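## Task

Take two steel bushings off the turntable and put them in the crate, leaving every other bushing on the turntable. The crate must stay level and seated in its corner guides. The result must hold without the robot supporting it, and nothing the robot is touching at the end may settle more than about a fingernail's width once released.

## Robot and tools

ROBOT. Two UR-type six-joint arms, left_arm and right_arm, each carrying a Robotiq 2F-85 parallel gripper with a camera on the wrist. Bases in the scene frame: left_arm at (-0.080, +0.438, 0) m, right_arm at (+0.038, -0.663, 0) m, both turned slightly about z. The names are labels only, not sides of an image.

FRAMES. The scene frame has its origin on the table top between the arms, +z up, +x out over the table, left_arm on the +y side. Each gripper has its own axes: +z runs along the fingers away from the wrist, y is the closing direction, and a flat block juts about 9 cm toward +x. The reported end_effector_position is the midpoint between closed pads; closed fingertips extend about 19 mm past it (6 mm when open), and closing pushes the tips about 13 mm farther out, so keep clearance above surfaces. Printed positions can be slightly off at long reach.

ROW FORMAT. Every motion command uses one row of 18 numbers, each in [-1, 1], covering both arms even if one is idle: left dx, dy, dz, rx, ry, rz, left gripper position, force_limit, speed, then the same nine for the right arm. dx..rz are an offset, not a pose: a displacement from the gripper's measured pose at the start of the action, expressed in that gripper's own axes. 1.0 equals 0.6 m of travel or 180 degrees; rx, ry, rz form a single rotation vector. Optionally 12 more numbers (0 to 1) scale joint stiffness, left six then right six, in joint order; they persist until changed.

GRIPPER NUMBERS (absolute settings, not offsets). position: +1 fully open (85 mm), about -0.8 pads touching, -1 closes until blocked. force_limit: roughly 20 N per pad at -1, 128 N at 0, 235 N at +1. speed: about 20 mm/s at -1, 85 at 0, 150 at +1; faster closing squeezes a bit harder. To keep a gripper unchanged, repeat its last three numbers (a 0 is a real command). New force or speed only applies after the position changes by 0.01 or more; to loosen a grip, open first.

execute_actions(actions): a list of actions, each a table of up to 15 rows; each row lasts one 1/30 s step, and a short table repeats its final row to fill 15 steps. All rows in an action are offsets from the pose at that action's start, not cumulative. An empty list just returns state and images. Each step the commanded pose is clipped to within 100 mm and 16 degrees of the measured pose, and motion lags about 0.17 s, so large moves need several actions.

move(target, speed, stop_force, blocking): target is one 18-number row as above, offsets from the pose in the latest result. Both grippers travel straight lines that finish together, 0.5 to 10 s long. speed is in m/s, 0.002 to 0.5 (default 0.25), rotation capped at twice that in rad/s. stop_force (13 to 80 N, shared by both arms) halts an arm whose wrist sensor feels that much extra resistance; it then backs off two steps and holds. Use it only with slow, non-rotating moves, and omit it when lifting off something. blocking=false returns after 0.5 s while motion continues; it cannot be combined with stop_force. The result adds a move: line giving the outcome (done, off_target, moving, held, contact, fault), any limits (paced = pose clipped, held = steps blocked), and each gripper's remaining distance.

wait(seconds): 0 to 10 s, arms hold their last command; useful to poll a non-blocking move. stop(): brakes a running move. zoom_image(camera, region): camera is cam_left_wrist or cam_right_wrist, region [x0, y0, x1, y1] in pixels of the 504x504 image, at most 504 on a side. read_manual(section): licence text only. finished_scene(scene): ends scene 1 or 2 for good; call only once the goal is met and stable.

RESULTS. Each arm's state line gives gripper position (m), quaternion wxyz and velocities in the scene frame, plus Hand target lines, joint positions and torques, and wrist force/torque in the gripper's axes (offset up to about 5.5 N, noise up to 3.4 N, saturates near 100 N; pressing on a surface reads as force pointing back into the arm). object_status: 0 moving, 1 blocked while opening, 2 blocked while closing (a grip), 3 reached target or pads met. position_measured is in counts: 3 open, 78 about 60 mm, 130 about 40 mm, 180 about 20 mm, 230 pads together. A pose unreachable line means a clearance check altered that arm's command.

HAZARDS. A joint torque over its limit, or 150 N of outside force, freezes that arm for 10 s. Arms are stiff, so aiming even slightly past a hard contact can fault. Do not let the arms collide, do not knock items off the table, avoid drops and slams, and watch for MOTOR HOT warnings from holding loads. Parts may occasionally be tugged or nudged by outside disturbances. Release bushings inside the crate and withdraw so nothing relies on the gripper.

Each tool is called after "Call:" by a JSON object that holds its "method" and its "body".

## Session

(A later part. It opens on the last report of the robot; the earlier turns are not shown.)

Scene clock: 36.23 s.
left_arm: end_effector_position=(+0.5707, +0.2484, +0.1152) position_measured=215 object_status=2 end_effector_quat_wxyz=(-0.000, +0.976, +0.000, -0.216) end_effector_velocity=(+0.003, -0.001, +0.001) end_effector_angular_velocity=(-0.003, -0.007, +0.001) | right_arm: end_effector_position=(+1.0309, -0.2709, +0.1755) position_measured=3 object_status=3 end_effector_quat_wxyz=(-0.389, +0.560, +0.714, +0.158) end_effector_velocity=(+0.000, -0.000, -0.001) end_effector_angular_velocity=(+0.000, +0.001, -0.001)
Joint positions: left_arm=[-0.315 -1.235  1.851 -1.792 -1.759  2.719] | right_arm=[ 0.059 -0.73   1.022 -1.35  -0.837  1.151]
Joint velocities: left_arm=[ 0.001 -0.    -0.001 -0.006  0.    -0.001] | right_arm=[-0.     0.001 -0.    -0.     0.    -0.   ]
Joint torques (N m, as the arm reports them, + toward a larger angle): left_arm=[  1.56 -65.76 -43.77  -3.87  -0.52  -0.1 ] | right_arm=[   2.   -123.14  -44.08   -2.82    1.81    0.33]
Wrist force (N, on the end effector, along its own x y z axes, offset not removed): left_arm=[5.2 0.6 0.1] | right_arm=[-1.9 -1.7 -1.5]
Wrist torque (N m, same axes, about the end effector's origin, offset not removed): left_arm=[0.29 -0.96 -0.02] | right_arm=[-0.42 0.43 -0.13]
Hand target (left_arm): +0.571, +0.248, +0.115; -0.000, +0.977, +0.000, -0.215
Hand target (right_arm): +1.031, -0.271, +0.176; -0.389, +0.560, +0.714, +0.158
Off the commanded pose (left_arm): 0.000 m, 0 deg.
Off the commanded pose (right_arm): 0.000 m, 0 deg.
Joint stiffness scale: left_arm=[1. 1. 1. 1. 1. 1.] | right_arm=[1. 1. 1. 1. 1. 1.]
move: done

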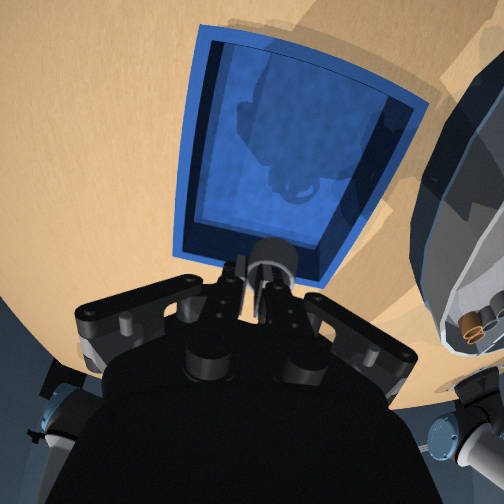

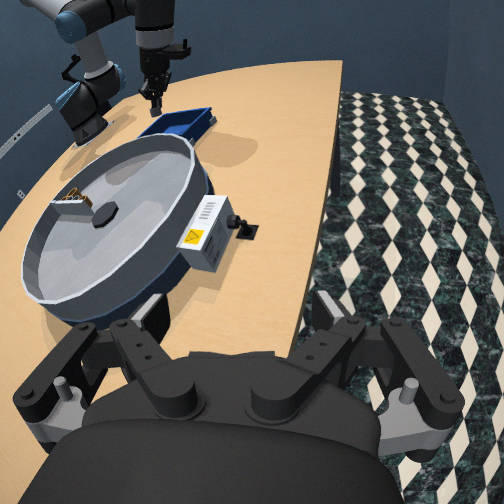

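Call:
{"method": "move", "body": {"target": [0.05,0.025,0.108,0,0,0,-1,-0.3,-0.6,0,0,0,0,0,0,1,0,0], "speed": 0.02, "stop_force": 13}}

Scene clock: 40.33 s.
left_arm: end_effector_position=(+0.5725, +0.2341, +0.0462) position_measured=215 object_status=2 end_effector_quat_wxyz=(+0.000, +0.977, +0.000, -0.214) end_effector_velocity=(+0.001, -0.001, -0.000) end_effector_angular_velocity=(-0.001, -0.002, -0.000) | right_arm: end_effector_position=(+1.0309, -0.2709, +0.1755) position_measured=3 object_status=3 end_effector_quat_wxyz=(-0.389, +0.560, +0.714, +0.158) end_effector_velocity=(-0.000, +0.000, -0.001) end_effector_angular_velocity=(-0.000, +0.002, -0.000)
Joint positions: left_arm=[-0.33  -1.155  1.887 -1.914 -1.764  2.703] | right_arm=[ 0.059 -0.73   1.022 -1.35  -0.837  1.151]
Joint velocities: left_arm=[-0.001  0.    -0.    -0.003 -0.    -0.001] | right_arm=[ 0.     0.001  0.001 -0.     0.     0.   ]
Joint torques (N m, as the arm reports them, + toward a larger angle): left_arm=[  0.57 -65.38 -37.03  -3.74  -0.76  -0.65] | right_arm=[   1.36 -122.63  -43.44   -2.85    1.63    0.21]
Wrist force (N, on the end effector, along its own x y z axes, offset not removed): left_arm=[3.5 3.6 2.2] | right_arm=[-2.1 -1.3 -2.7]
Wrist torque (N m, same axes, about the end effector's origin, offset not removed): left_arm=[0.87 -0.59 0.03] | right_arm=[-0.28 0.41 -0.13]
Hand target (left_arm): +0.571, +0.233, +0.044; -0.000, +0.976, +0.000, -0.216
Hand target (right_arm): +1.031, -0.271, +0.176; -0.389, +0.560, +0.714, +0.158
Off the commanded pose (left_arm): 0.003 m, 0 deg.
Off the commanded pose (right_arm): 0.000 m, 0 deg.
Joint stiffness scale: left_arm=[1. 1. 1. 1. 1. 1.] | right_arm=[1. 1. 1. 1. 1. 1.]
move: done

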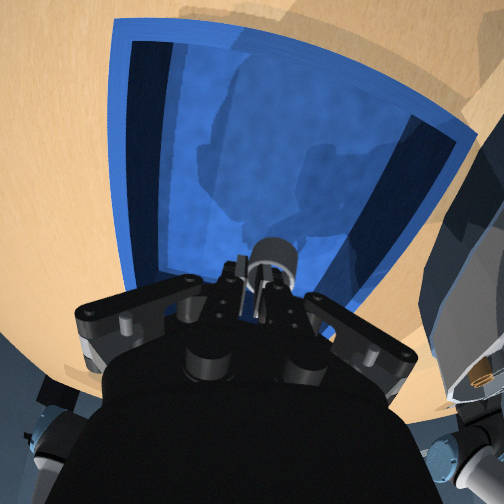

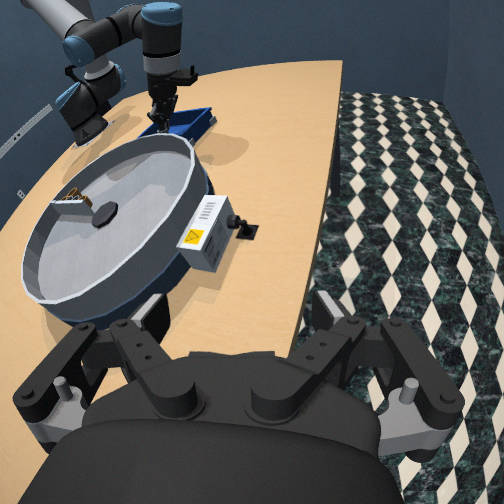

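Call:
{"method": "move", "body": {"target": [0.004,0,0.009,0,0,0,-1,-0.3,-0.6,0,0,0,0,0,0,1,0,0], "speed": 0.01, "stop_force": 13}}

Call:
{"method": "move", "body": {"target": [0,0,0,0,0,0,-0.45,-0.3,-0.6,0,0,0,0,0,0,1,0,0]}}

Call:
{"method": "move", "body": {"target": [-0.08,0,-0.173,0,0,0,-0.45,-0.3,-0.6,0,0,0,0,0,0,1,0,0], "speed": 0.12}}

Call:
{"method": "move", "body": {"target": [-0.07,0.523,0.033,0,0,0,-0.45,-0.3,-0.6,0,0,0,0,0,0,1,0,0]}}

Call:
{"method": "move", "body": {"target": [0.033,0,0.071,0,0,0,-0.45,-0.3,-0.6,0,0,0,0,0,0,1,0,0], "speed": 0.05, "stop_force": 13}}

Call:
{"method": "zoom_image", "body": {"camera": "cam_left_wrist", "region": [130,100,370,340]}}

Scene clock: 41.53 s.
left_arm: end_effector_position=(+0.5740, +0.2334, +0.0431) position_measured=215 object_status=2 end_effector_quat_wxyz=(+0.001, +0.977, +0.000, -0.213) end_effector_velocity=(-0.001, -0.000, -0.001) end_effector_angular_velocity=(+0.000, +0.000, -0.001) | right_arm: end_effector_position=(+1.0309, -0.2709, +0.1755) position_measured=3 object_status=3 end_effector_quat_wxyz=(-0.389, +0.560, +0.714, +0.158) end_effector_velocity=(-0.000, -0.000, +0.001) end_effector_angular_velocity=(-0.001, -0.001, -0.000)
Joint positions: left_arm=[-0.33  -1.151  1.888 -1.922 -1.764  2.703] | right_arm=[ 0.059 -0.73   1.022 -1.35  -0.837  1.151]
Joint velocities: left_arm=[-0.001 -0.     0.003 -0.002 -0.    -0.   ] | right_arm=[ 0.    -0.001 -0.     0.    -0.     0.   ]
Joint torques (N m, as the arm reports them, + toward a larger angle): left_arm=[  2.48 -64.35 -35.95  -3.5   -0.27  -0.04] | right_arm=[   1.39 -121.71  -43.84   -2.98    1.7     0.08]
Wrist force (N, on the end effector, along its own x y z axes, offset not removed): left_arm=[5.2 -0.3 0.6] | right_arm=[-1.0 -0.9 -1.6]
Wrist torque (N m, same axes, about the end effector's origin, offset not removed): left_arm=[0.21 -0.92 0.02] | right_arm=[-0.24 0.30 -0.11]
Hand target (left_arm): +0.572, +0.234, +0.040; +0.000, +0.977, +0.000, -0.214
Hand target (right_arm): +1.031, -0.271, +0.176; -0.389, +0.560, +0.714, +0.158
Off the commanded pose (left_arm): 0.003 m, 0 deg.
Off the commanded pose (right_arm): 0.000 m, 0 deg.
Joint stiffness scale: left_arm=[1. 1. 1. 1. 1. 1.] | right_arm=[1. 1. 1. 1. 1. 1.]
move: done

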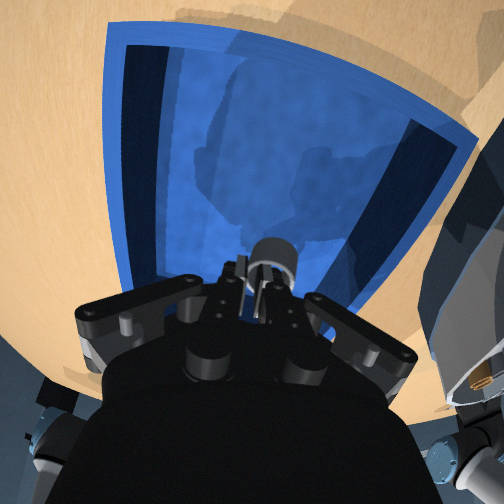

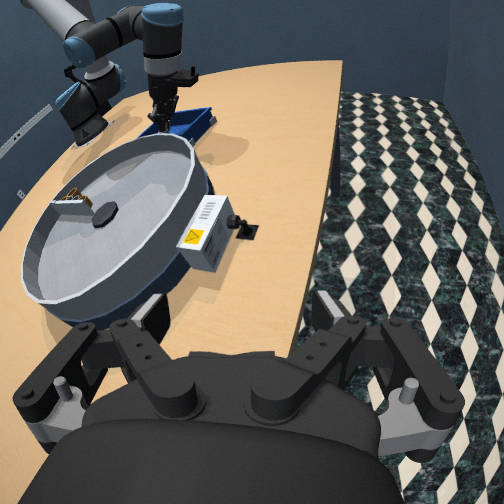

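Scene clock: 42.13 s.
left_arm: end_effector_position=(+0.5740, +0.2334, +0.0431) position_measured=186 object_status=0 end_effector_quat_wxyz=(+0.001, +0.977, +0.000, -0.213) end_effector_velocity=(-0.000, -0.001, +0.000) end_effector_angular_velocity=(-0.000, -0.000, -0.002) | right_arm: end_effector_position=(+1.0309, -0.2709, +0.1755) position_measured=3 object_status=3 end_effector_quat_wxyz=(-0.389, +0.560, +0.714, +0.158) end_effector_velocity=(-0.000, +0.000, +0.001) end_effector_angular_velocity=(-0.000, +0.000, -0.000)
Joint positions: left_arm=[-0.33  -1.151  1.888 -1.923 -1.764  2.703] | right_arm=[ 0.059 -0.73   1.022 -1.35  -0.837  1.151]
Joint velocities: left_arm=[-0.001 -0.    -0.     0.     0.     0.   ] | right_arm=[ 0.    -0.001  0.    -0.     0.     0.001]
Joint torques (N m, as the arm reports them, + toward a larger angle): left_arm=[  3.17 -68.17 -39.49  -3.08  -0.43   0.05] | right_arm=[   1.34 -120.6   -43.37   -2.82    1.73   -0.2 ]
Wrist force (N, on the end effector, along its own x y z axes, offset not removed): left_arm=[2.3 0.4 0.1] | right_arm=[-1.3 -0.8 0.0]
Wrist torque (N m, same axes, about the end effector's origin, offset not removed): left_arm=[0.40 -0.41 -0.04] | right_arm=[-0.22 0.26 -0.04]
Hand target (left_arm): +0.574, +0.233, +0.043; +0.001, +0.977, +0.000, -0.213
Hand target (right_arm): +1.031, -0.271, +0.176; -0.389, +0.560, +0.714, +0.158
Off the commanded pose (left_arm): 0.000 m, 0 deg.
Off the commanded pose (right_arm): 0.000 m, 0 deg.
Joint stiffness scale: left_arm=[1. 1. 1. 1. 1. 1.] | right_arm=[1. 1. 1. 1. 1. 1.]
move: done

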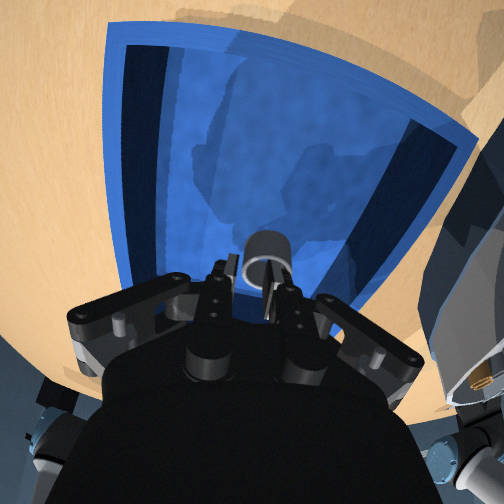

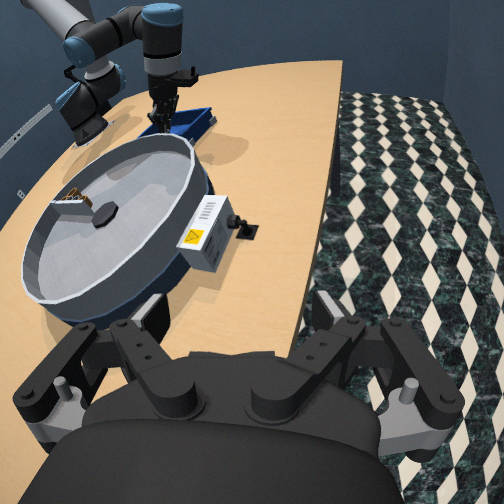

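Scene clock: 43.57 s.
left_arm: end_effector_position=(+0.5738, +0.2335, +0.1585) position_measured=186 object_status=3 end_effector_quat_wxyz=(+0.002, +0.977, -0.000, -0.211) end_effector_velocity=(-0.002, +0.001, -0.000) end_effector_angular_velocity=(+0.003, +0.006, -0.000) | right_arm: end_effector_position=(+1.0309, -0.2709, +0.1755) position_measured=3 object_status=3 end_effector_quat_wxyz=(-0.389, +0.560, +0.714, +0.158) end_effector_velocity=(+0.000, +0.000, +0.001) end_effector_angular_velocity=(+0.000, -0.002, +0.001)
Joint positions: left_arm=[-0.33  -1.27   1.81  -1.73  -1.764  2.703] | right_arm=[ 0.059 -0.73   1.022 -1.35  -0.837  1.151]
Joint velocities: left_arm=[ 0.     0.    -0.     0.007  0.     0.   ] | right_arm=[ 0.    -0.001 -0.    -0.    -0.    -0.001]
Joint torques (N m, as the arm reports them, + toward a larger angle): left_arm=[  2.13 -60.07 -44.36  -2.41  -0.24  -0.1 ] | right_arm=[   2.47 -121.65  -43.67   -2.61    1.74    0.03]
Wrist force (N, on the end effector, along its own x y z axes, offset not removed): left_arm=[4.4 1.3 0.5] | right_arm=[-1.3 -1.2 -1.8]
Wrist torque (N m, same axes, about the end effector's origin, offset not removed): left_arm=[0.55 -0.77 -0.04] | right_arm=[-0.35 0.38 -0.10]
Hand target (left_arm): +0.573, +0.234, +0.157; +0.001, +0.977, +0.000, -0.213
Hand target (right_arm): +1.031, -0.271, +0.176; -0.389, +0.560, +0.714, +0.158
Off the commanded pose (left_arm): 0.001 m, 0 deg.
Off the commanded pose (right_arm): 0.000 m, 0 deg.
Joint stiffness scale: left_arm=[1. 1. 1. 1. 1. 1.] | right_arm=[1. 1. 1. 1. 1. 1.]
move: done

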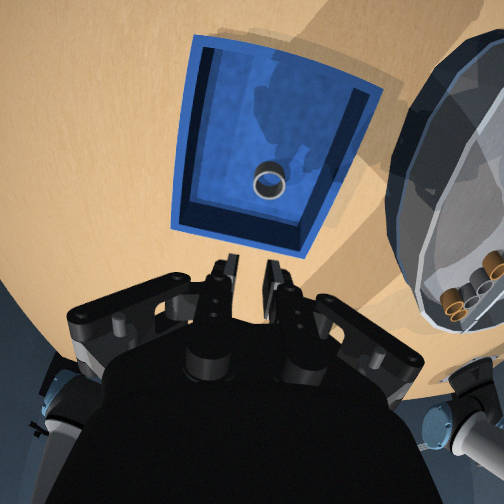

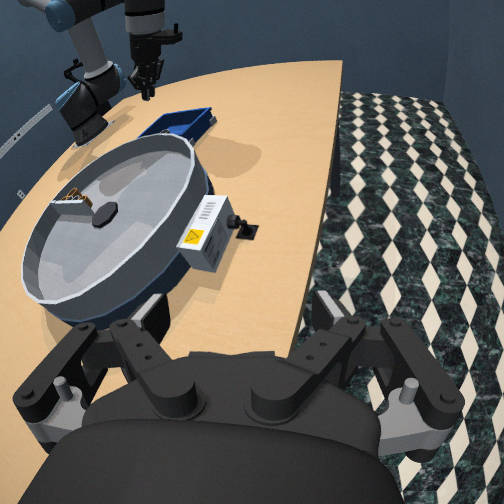

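Scene clock: 45.53 s.
left_arm: end_effector_position=(+0.5273, -0.0794, +0.1575) position_measured=186 object_status=3 end_effector_quat_wxyz=(+0.000, +0.977, -0.001, -0.211) end_effector_velocity=(+0.000, +0.001, +0.000) end_effector_angular_velocity=(+0.000, +0.000, +0.001) | right_arm: end_effector_position=(+1.0309, -0.2709, +0.1755) position_measured=3 object_status=3 end_effector_quat_wxyz=(-0.389, +0.560, +0.714, +0.158) end_effector_velocity=(-0.000, -0.000, +0.001) end_effector_angular_velocity=(+0.000, -0.001, +0.000)
Joint positions: left_arm=[-0.667 -1.131  1.63  -1.768 -1.875  2.376] | right_arm=[ 0.059 -0.73   1.022 -1.35  -0.837  1.151]
Joint velocities: left_arm=[ 0.001  0.    -0.     0.    -0.    -0.   ] | right_arm=[-0.    -0.001  0.001  0.    -0.    -0.001]
Joint torques (N m, as the arm reports them, + toward a larger angle): left_arm=[  3.5  -76.65 -48.64  -3.31  -1.2   -0.6 ] | right_arm=[   3.88 -123.11  -44.34   -2.96    1.86    0.16]
Wrist force (N, on the end effector, along its own x y z axes, offset not removed): left_arm=[3.5 1.2 0.6] | right_arm=[-0.9 -1.0 -0.3]
Wrist torque (N m, same axes, about the end effector's origin, offset not removed): left_arm=[0.47 -0.69 -0.05] | right_arm=[-0.29 0.25 -0.11]
Hand target (left_arm): +0.528, -0.080, +0.159; +0.001, +0.978, -0.000, -0.211
Hand target (right_arm): +1.031, -0.271, +0.176; -0.389, +0.560, +0.714, +0.158
Off the commanded pose (left_arm): 0.002 m, 0 deg.
Off the commanded pose (right_arm): 0.000 m, 0 deg.
Joint stiffness scale: left_arm=[1. 1. 1. 1. 1. 1.] | right_arm=[1. 1. 1. 1. 1. 1.]
move: done

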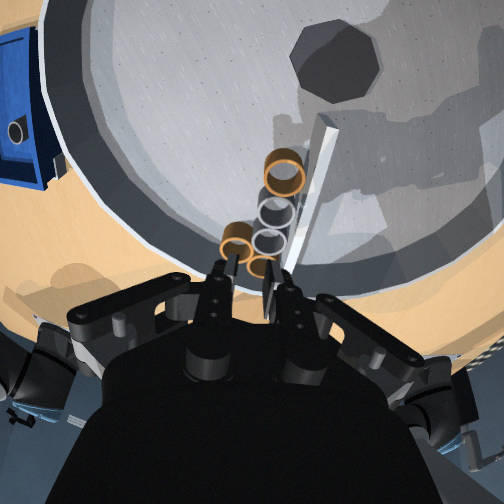

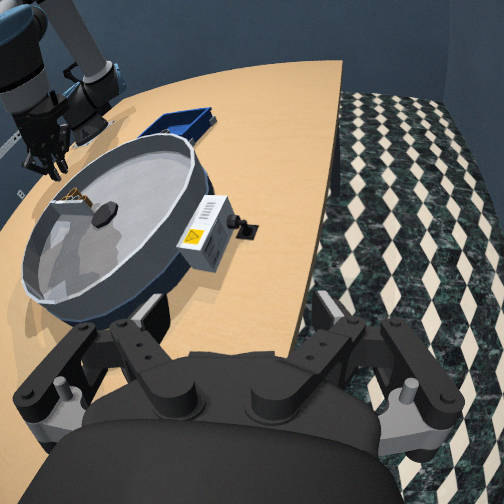

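Scene clock: 46.90 s.
left_arm: end_effector_position=(+0.5281, -0.0801, +0.1121) position_measured=186 object_status=3 end_effector_quat_wxyz=(+0.001, +0.978, -0.001, -0.211) end_effector_velocity=(+0.000, +0.001, -0.001) end_effector_angular_velocity=(-0.001, -0.001, +0.002) | right_arm: end_effector_position=(+1.0309, -0.2709, +0.1755) position_measured=3 object_status=3 end_effector_quat_wxyz=(-0.389, +0.560, +0.714, +0.158) end_effector_velocity=(-0.000, -0.000, -0.001) end_effector_angular_velocity=(+0.000, +0.001, -0.000)
Joint positions: left_arm=[-0.667 -1.092  1.662 -1.84  -1.875  2.376] | right_arm=[ 0.059 -0.73   1.022 -1.35  -0.837  1.151]
Joint velocities: left_arm=[ 0.001  0.     0.002 -0.004 -0.    -0.001] | right_arm=[-0.     0.     0.001 -0.     0.     0.   ]
Joint torques (N m, as the arm reports them, + toward a larger angle): left_arm=[  2.67 -75.73 -43.5   -3.95  -0.55   0.08] | right_arm=[   2.34 -122.16  -43.31   -3.      1.89    0.19]
Wrist force (N, on the end effector, along its own x y z axes, offset not removed): left_arm=[2.9 4.1 -1.0] | right_arm=[-0.3 0.2 -1.7]
Wrist torque (N m, same axes, about the end effector's origin, offset not removed): left_arm=[1.08 -0.48 -0.06] | right_arm=[-0.11 0.24 -0.08]
Hand target (left_arm): +0.528, -0.079, +0.111; +0.000, +0.977, -0.001, -0.211
Hand target (right_arm): +1.031, -0.271, +0.176; -0.389, +0.560, +0.714, +0.158
Off the commanded pose (left_arm): 0.002 m, 0 deg.
Off the commanded pose (right_arm): 0.000 m, 0 deg.
Joint stiffness scale: left_arm=[1. 1. 1. 1. 1. 1.] | right_arm=[1. 1. 1. 1. 1. 1.]
move: done

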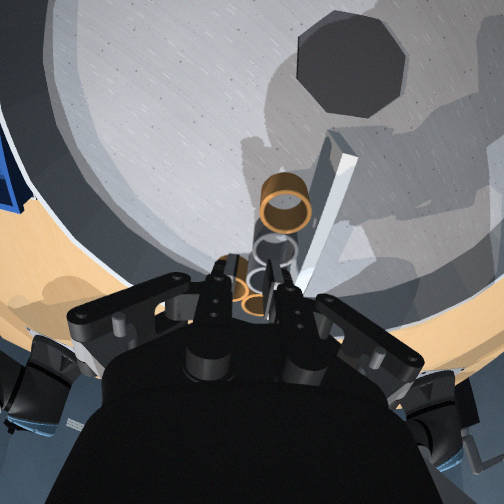

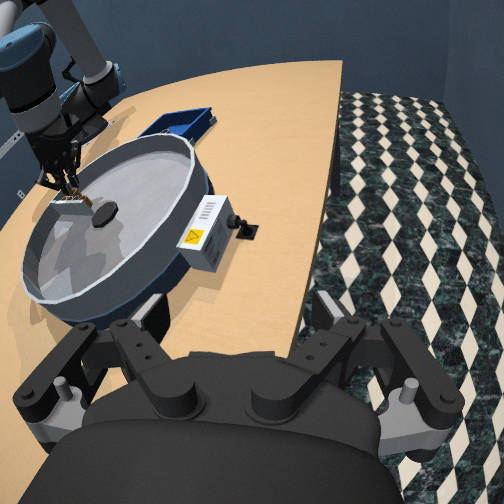

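Region (130, 100, 370, 340) of cam_left_wrist's 504x504 image, scaled by 2.100, with more detail than that image has.

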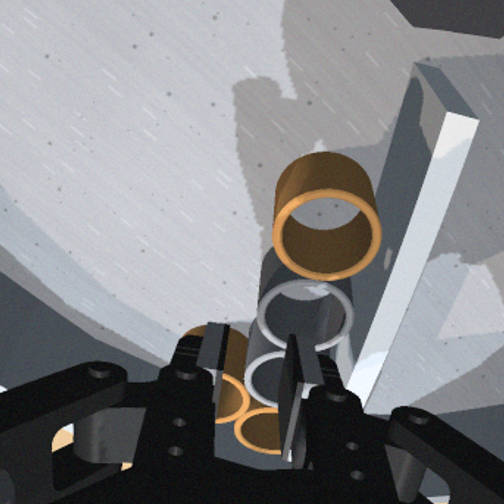

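Call:
{"method": "move", "body": {"target": [0.019,0,0.041,0,0,0,-0.45,-0.3,-0.6,0,0,0,0,0,0,1,0,0], "speed": 0.012, "stop_force": 13}}

Call:
{"method": "move", "body": {"target": [0,0,0,0,0,0,-1,-0.3,-0.6,0,0,0,0,0,0,1,0,0]}}

Call:
{"method": "move", "body": {"target": [-0.075,0,-0.165,0,0,0,-1,-0.3,-0.6,0,0,0,0,0,0,1,0,0], "speed": 0.1}}

Scene clock: 49.60 s.
left_arm: end_effector_position=(+0.5292, -0.0814, +0.0883) position_measured=186 object_status=3 end_effector_quat_wxyz=(+0.002, +0.978, -0.001, -0.210) end_effector_velocity=(-0.000, -0.001, -0.000) end_effector_angular_velocity=(-0.002, -0.002, -0.002) | right_arm: end_effector_position=(+1.0309, -0.2709, +0.1755) position_measured=3 object_status=3 end_effector_quat_wxyz=(-0.389, +0.560, +0.714, +0.158) end_effector_velocity=(-0.000, -0.000, +0.000) end_effector_angular_velocity=(-0.001, +0.000, -0.000)
Joint positions: left_arm=[-0.667 -1.069  1.676 -1.88  -1.875  2.376] | right_arm=[ 0.059 -0.73   1.022 -1.35  -0.837  1.151]
Joint velocities: left_arm=[-0.001  0.     0.001 -0.003 -0.     0.001] | right_arm=[-0.    -0.     0.    -0.    -0.001  0.001]
Joint torques (N m, as the arm reports them, + toward a larger angle): left_arm=[  2.12 -74.29 -41.2   -3.64  -0.59   0.22] | right_arm=[   2.79 -122.26  -43.83   -2.87    1.86    0.22]
Wrist force (N, on the end effector, along its own x y z axes, offset not removed): left_arm=[2.3 0.9 1.8] | right_arm=[-1.1 -0.2 -1.5]
Wrist torque (N m, same axes, about the end effector's origin, offset not removed): left_arm=[0.39 -0.43 -0.03] | right_arm=[-0.17 0.33 -0.20]
Hand target (left_arm): +0.528, -0.080, +0.085; +0.001, +0.978, -0.001, -0.211
Hand target (right_arm): +1.031, -0.271, +0.176; -0.389, +0.560, +0.714, +0.158
Off the commanded pose (left_arm): 0.004 m, 0 deg.
Off the commanded pose (right_arm): 0.000 m, 0 deg.
Joint stiffness scale: left_arm=[1. 1. 1. 1. 1. 1.] | right_arm=[1. 1. 1. 1. 1. 1.]
move: off_target (left_arm)

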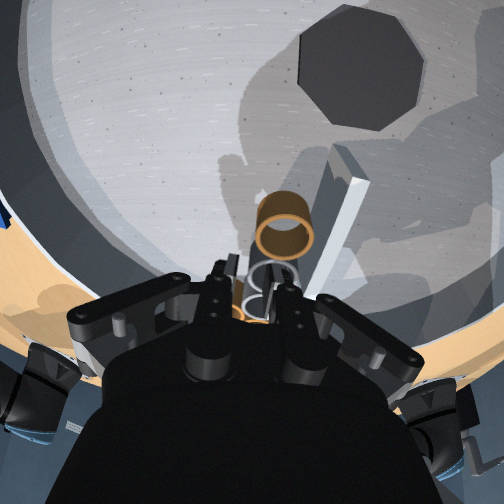

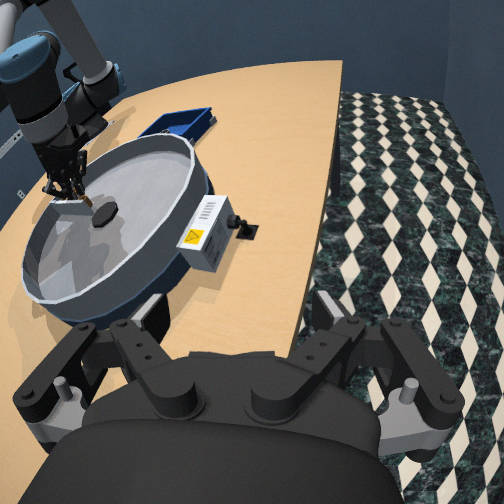

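Scene clock: 50.17 s.
left_arm: end_effector_position=(+0.5294, -0.0818, +0.0889) position_measured=217 object_status=2 end_effector_quat_wxyz=(+0.002, +0.978, -0.001, -0.209) end_effector_velocity=(+0.000, +0.000, +0.001) end_effector_angular_velocity=(-0.001, -0.000, +0.000) | right_arm: end_effector_position=(+1.0309, -0.2709, +0.1755) position_measured=3 object_status=3 end_effector_quat_wxyz=(-0.389, +0.560, +0.714, +0.158) end_effector_velocity=(-0.000, +0.000, +0.000) end_effector_angular_velocity=(+0.000, +0.000, +0.000)
Joint positions: left_arm=[-0.667 -1.07   1.675 -1.88  -1.876  2.376] | right_arm=[ 0.059 -0.73   1.022 -1.35  -0.837  1.151]
Joint velocities: left_arm=[ 0. -0. -0.  0. -0.  0.] | right_arm=[ 0. -0.  0.  0.  0. -0.]
Joint torques (N m, as the arm reports them, + toward a larger angle): left_arm=[  1.82 -77.58 -43.13  -3.49  -0.34   0.01] | right_arm=[   0.7  -121.08  -44.13   -2.78    1.74    0.34]
Wrist force (N, on the end effector, along its own x y z axes, offset not removed): left_arm=[2.6 1.2 -3.0] | right_arm=[-0.6 -2.6 -2.2]
Wrist torque (N m, same axes, about the end effector's origin, offset not removed): left_arm=[0.62 -0.63 -0.01] | right_arm=[-0.48 0.18 -0.10]
Hand target (left_arm): +0.529, -0.081, +0.088; +0.002, +0.978, -0.001, -0.210
Hand target (right_arm): +1.031, -0.271, +0.176; -0.389, +0.560, +0.714, +0.158
Off the commanded pose (left_arm): 0.001 m, 0 deg.
Off the commanded pose (right_arm): 0.000 m, 0 deg.
Joint stiffness scale: left_arm=[1. 1. 1. 1. 1. 1.] | right_arm=[1. 1. 1. 1. 1. 1.]
move: done

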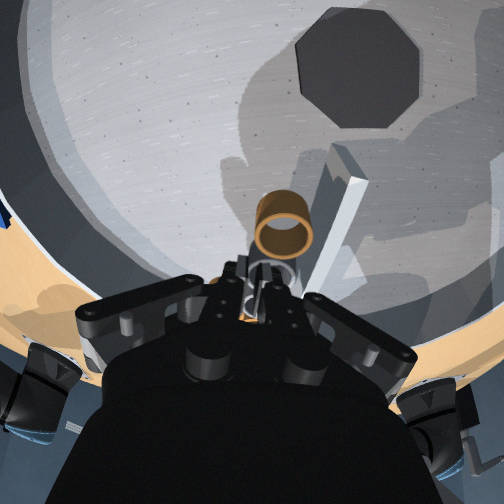

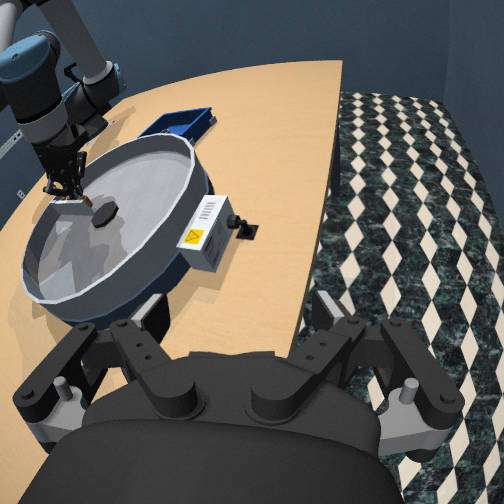

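Scene clock: 51.70 s.
left_arm: end_effector_position=(+0.5294, -0.0809, +0.1984) position_measured=217 object_status=2 end_effector_quat_wxyz=(+0.003, +0.978, -0.001, -0.208) end_effector_velocity=(-0.002, +0.001, -0.000) end_effector_angular_velocity=(+0.004, +0.004, -0.002) | right_arm: end_effector_position=(+1.0309, -0.2709, +0.1755) position_measured=3 object_status=3 end_effector_quat_wxyz=(-0.389, +0.560, +0.714, +0.158) end_effector_velocity=(+0.000, -0.000, +0.000) end_effector_angular_velocity=(-0.000, -0.000, +0.000)
Joint positions: left_arm=[-0.667 -1.161  1.595 -1.711 -1.875  2.376] | right_arm=[ 0.059 -0.73   1.022 -1.35  -0.837  1.151]
Joint velocities: left_arm=[-0.    -0.     0.     0.007  0.     0.002] | right_arm=[-0. -0. -0.  0. -0. -0.]
Joint torques (N m, as the arm reports them, + toward a larger angle): left_arm=[  1.57 -74.45 -48.28  -3.55  -1.15  -0.14] | right_arm=[   2.47 -122.23  -43.82   -3.09    1.92    0.16]
Wrist force (N, on the end effector, along its own x y z axes, offset not removed): left_arm=[3.9 0.5 1.2] | right_arm=[0.1 -0.7 -0.9]
Wrist torque (N m, same axes, about the end effector's origin, offset not removed): left_arm=[0.42 -0.62 0.00] | right_arm=[-0.19 0.01 -0.11]
Hand target (left_arm): +0.529, -0.081, +0.198; +0.002, +0.978, -0.001, -0.209
Hand target (right_arm): +1.031, -0.271, +0.176; -0.389, +0.560, +0.714, +0.158
Off the commanded pose (left_arm): 0.001 m, 0 deg.
Off the commanded pose (right_arm): 0.000 m, 0 deg.
Joint stiffness scale: left_arm=[1. 1. 1. 1. 1. 1.] | right_arm=[1. 1. 1. 1. 1. 1.]
move: done

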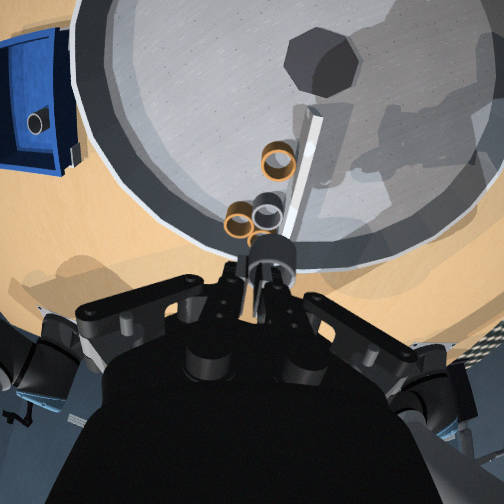

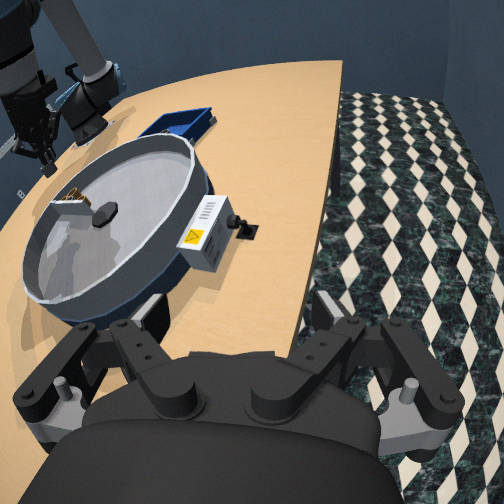

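To (.62,.225).

Call:
{"method": "move", "body": {"target": [0.139,-0.51,-0.062,0,0,0,-1,-0.3,-0.6,0,0,0,0,0,0,1,0,0]}}

Call:
{"method": "move", "body": {"target": [0.106,0,0.238,0,0,0,-1,-0.3,-0.6,0,0,0,0,0,0,1,0,0], "speed": 0.06, "stop_force": 13}}

Call:
{"method": "move", "body": {"target": [0,0,0,0,0,0,-0.45,-0.3,-0.6,0,0,0,0,0,0,1,0,0]}}

Call:
{"method": "move", "body": {"target": [-0.08,0,-0.173,0,0,0,-0.45,-0.3,-0.6,0,0,0,0,0,0,1,0,0], "speed": 0.12}}

Scene clock: 53.90 s.
left_arm: end_effector_position=(+0.6195, +0.2255, +0.1950) position_measured=217 object_status=2 end_effector_quat_wxyz=(+0.004, +0.978, -0.000, -0.209) end_effector_velocity=(+0.000, +0.000, +0.000) end_effector_angular_velocity=(-0.000, -0.001, -0.001) | right_arm: end_effector_position=(+1.0309, -0.2709, +0.1755) position_measured=3 object_status=3 end_effector_quat_wxyz=(-0.389, +0.560, +0.714, +0.158) end_effector_velocity=(-0.000, +0.000, +0.000) end_effector_angular_velocity=(+0.000, +0.001, -0.000)
Joint positions: left_arm=[-0.313 -1.232  1.685 -1.644 -1.76   2.72 ] | right_arm=[ 0.059 -0.73   1.022 -1.35  -0.837  1.151]
Joint velocities: left_arm=[ 0.    -0.    -0.    -0.001  0.001  0.001] | right_arm=[ 0.    -0.     0.001 -0.     0.001  0.   ]
Joint torques (N m, as the arm reports them, + toward a larger angle): left_arm=[  1.43 -68.85 -49.26  -2.74   0.05   0.29] | right_arm=[   2.2  -122.46  -43.81   -2.82    1.88    0.13]
Wrist force (N, on the end effector, along its own x y z axes, offset not removed): left_arm=[3.7 0.6 1.8] | right_arm=[-1.2 -1.0 0.0]
Wrist torque (N m, same axes, about the end effector's origin, offset not removed): left_arm=[0.34 -0.59 0.01] | right_arm=[-0.27 0.26 -0.07]
Hand target (left_arm): +0.620, +0.225, +0.196; +0.003, +0.978, -0.001, -0.209
Hand target (right_arm): +1.031, -0.271, +0.176; -0.389, +0.560, +0.714, +0.158
Off the commanded pose (left_arm): 0.002 m, 0 deg.
Off the commanded pose (right_arm): 0.000 m, 0 deg.
Joint stiffness scale: left_arm=[1. 1. 1. 1. 1. 1.] | right_arm=[1. 1. 1. 1. 1. 1.]
move: done

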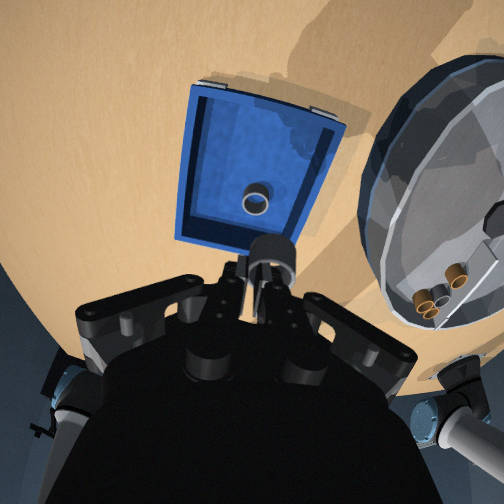

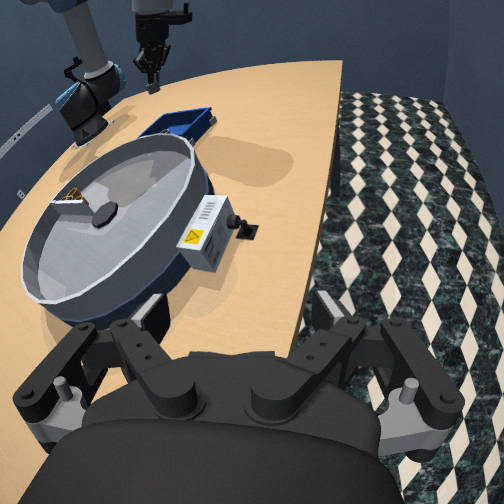

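Scene clock: 56.90 s.
left_arm: end_effector_position=(+0.6206, +0.2248, +0.0410) position_measured=217 object_status=2 end_effector_quat_wxyz=(+0.004, +0.978, -0.000, -0.209) end_effector_velocity=(+0.001, -0.001, +0.000) end_effector_angular_velocity=(-0.002, -0.005, -0.000) | right_arm: end_effector_position=(+1.0309, -0.2709, +0.1755) position_measured=3 object_status=3 end_effector_quat_wxyz=(-0.389, +0.560, +0.714, +0.158) end_effector_velocity=(+0.000, +0.000, +0.001) end_effector_angular_velocity=(+0.000, -0.001, -0.001)
Joint positions: left_arm=[-0.313 -1.091  1.795 -1.897 -1.76   2.719] | right_arm=[ 0.059 -0.73   1.022 -1.35  -0.837  1.151]
Joint velocities: left_arm=[-0.001 -0.     0.    -0.005  0.    -0.   ] | right_arm=[-0.    -0.001  0.    -0.     0.001  0.001]
Joint torques (N m, as the arm reports them, + toward a larger angle): left_arm=[ -0.03 -71.38 -38.38  -4.01  -0.34  -0.73] | right_arm=[   2.03 -121.01  -43.32   -2.72    1.59    0.14]
Wrist force (N, on the end effector, along its own x y z axes, offset not removed): left_arm=[2.9 1.6 -3.5] | right_arm=[-0.5 -2.7 -0.5]
Wrist torque (N m, same axes, about the end effector's origin, offset not removed): left_arm=[0.68 -1.00 -0.04] | right_arm=[-0.62 0.15 -0.14]
Hand target (left_arm): +0.619, +0.224, +0.039; +0.004, +0.978, -0.000, -0.209
Hand target (right_arm): +1.031, -0.271, +0.176; -0.389, +0.560, +0.714, +0.158
Off the commanded pose (left_arm): 0.003 m, 0 deg.
Off the commanded pose (right_arm): 0.000 m, 0 deg.
Joint stiffness scale: left_arm=[1. 1. 1. 1. 1. 1.] | right_arm=[1. 1. 1. 1. 1. 1.]
move: done

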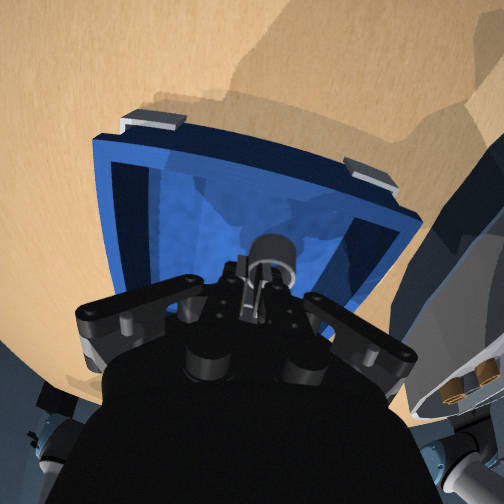

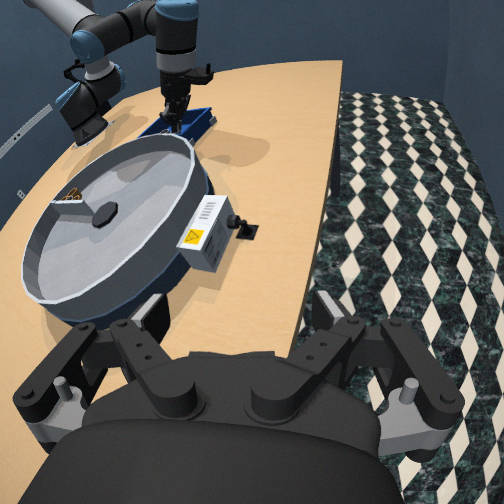

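Scene clock: 57.50 s.
left_arm: end_effector_position=(+0.6207, +0.2247, +0.0410) position_measured=186 object_status=0 end_effector_quat_wxyz=(+0.004, +0.978, -0.000, -0.208) end_effector_velocity=(+0.000, -0.002, +0.001) end_effector_angular_velocity=(-0.001, -0.001, -0.002) | right_arm: end_effector_position=(+1.0309, -0.2709, +0.1755) position_measured=3 object_status=3 end_effector_quat_wxyz=(-0.389, +0.560, +0.714, +0.158) end_effector_velocity=(+0.000, +0.000, +0.000) end_effector_angular_velocity=(-0.000, -0.000, -0.000)
Joint positions: left_arm=[-0.313 -1.091  1.795 -1.898 -1.76   2.719] | right_arm=[ 0.059 -0.73   1.022 -1.35  -0.837  1.151]
Joint velocities: left_arm=[-0.002 -0.    -0.001  0.    -0.     0.   ] | right_arm=[ 0.    -0.    -0.    -0.     0.     0.001]
Joint torques (N m, as the arm reports them, + toward a larger angle): left_arm=[  1.75 -73.6  -40.43  -3.09  -0.22  -0.2 ] | right_arm=[   2.22 -122.12  -43.58   -2.98    1.88    0.18]
Wrist force (N, on the end effector, along its own x y z axes, offset not removed): left_arm=[3.4 4.2 0.4] | right_arm=[-1.3 -2.5 -1.2]
Wrist torque (N m, same axes, about the end effector's origin, offset not removed): left_arm=[1.03 -0.62 -0.07] | right_arm=[-0.58 0.37 -0.15]
Hand target (left_arm): +0.621, +0.225, +0.041; +0.004, +0.978, -0.000, -0.209
Hand target (right_arm): +1.031, -0.271, +0.176; -0.389, +0.560, +0.714, +0.158
Off the commanded pose (left_arm): 0.000 m, 0 deg.
Off the commanded pose (right_arm): 0.000 m, 0 deg.
Joint stiffness scale: left_arm=[1. 1. 1. 1. 1. 1.] | right_arm=[1. 1. 1. 1. 1. 1.]
move: done

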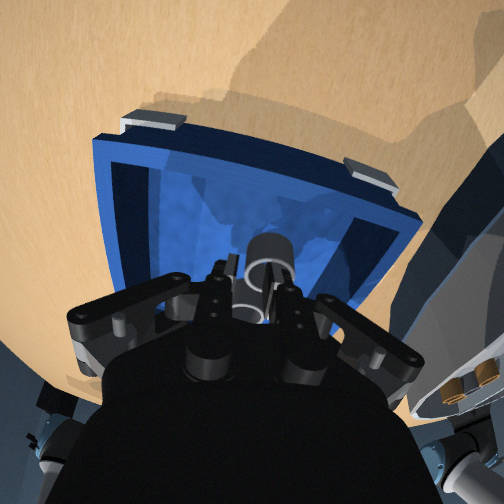

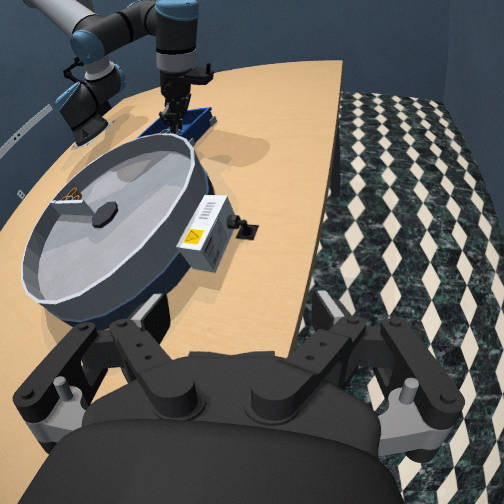

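Scene clock: 58.93 s.
left_arm: end_effector_position=(+0.6194, +0.2253, +0.1567) position_measured=186 object_status=3 end_effector_quat_wxyz=(+0.005, +0.978, -0.000, -0.207) end_effector_velocity=(-0.002, +0.000, +0.000) end_effector_angular_velocity=(+0.003, +0.005, +0.001) | right_arm: end_effector_position=(+1.0309, -0.2709, +0.1755) position_measured=3 object_status=3 end_effector_quat_wxyz=(-0.389, +0.560, +0.714, +0.158) end_effector_velocity=(-0.000, -0.001, -0.001) end_effector_angular_velocity=(+0.000, +0.001, -0.000)
Joint positions: left_arm=[-0.313 -1.205  1.723 -1.715 -1.76   2.719] | right_arm=[ 0.059 -0.73   1.022 -1.35  -0.837  1.151]
Joint velocities: left_arm=[-0.001  0.    -0.     0.006 -0.    -0.002] | right_arm=[-0.001  0.     0.001  0.    -0.    -0.001]
Joint torques (N m, as the arm reports them, + toward a larger angle): left_arm=[  1.85 -67.11 -45.05  -2.58  -0.22   0.  ] | right_arm=[   0.84 -121.22  -43.33   -2.88    1.68    0.07]
Wrist force (N, on the end effector, along its own x y z axes, offset not removed): left_arm=[3.8 1.8 1.9] | right_arm=[0.1 -1.4 -1.1]
Wrist torque (N m, same axes, about the end effector's origin, offset not removed): left_arm=[0.59 -0.73 0.04] | right_arm=[-0.32 0.14 -0.09]
Hand target (left_arm): +0.619, +0.226, +0.155; +0.004, +0.978, -0.000, -0.208
Hand target (right_arm): +1.031, -0.271, +0.176; -0.389, +0.560, +0.714, +0.158
Off the commanded pose (left_arm): 0.001 m, 0 deg.
Off the commanded pose (right_arm): 0.000 m, 0 deg.
Joint stiffness scale: left_arm=[1. 1. 1. 1. 1. 1.] | right_arm=[1. 1. 1. 1. 1. 1.]
move: done

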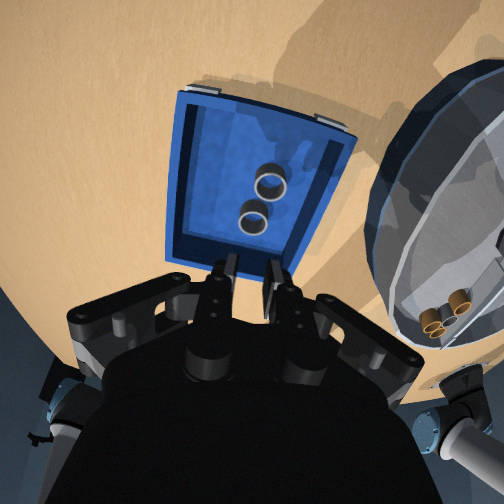

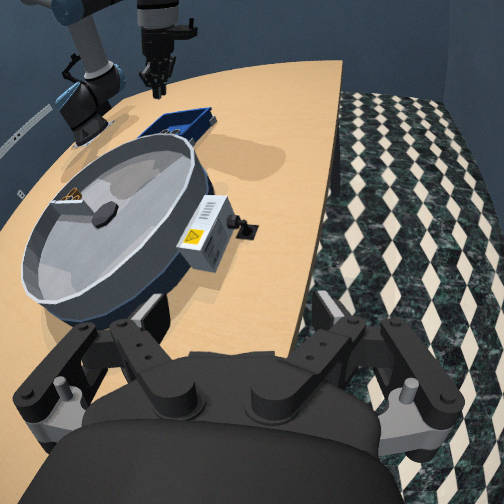

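Call:
{"method": "finished_scene", "body": {"scene": 1}}

The scene is finished: the task was done.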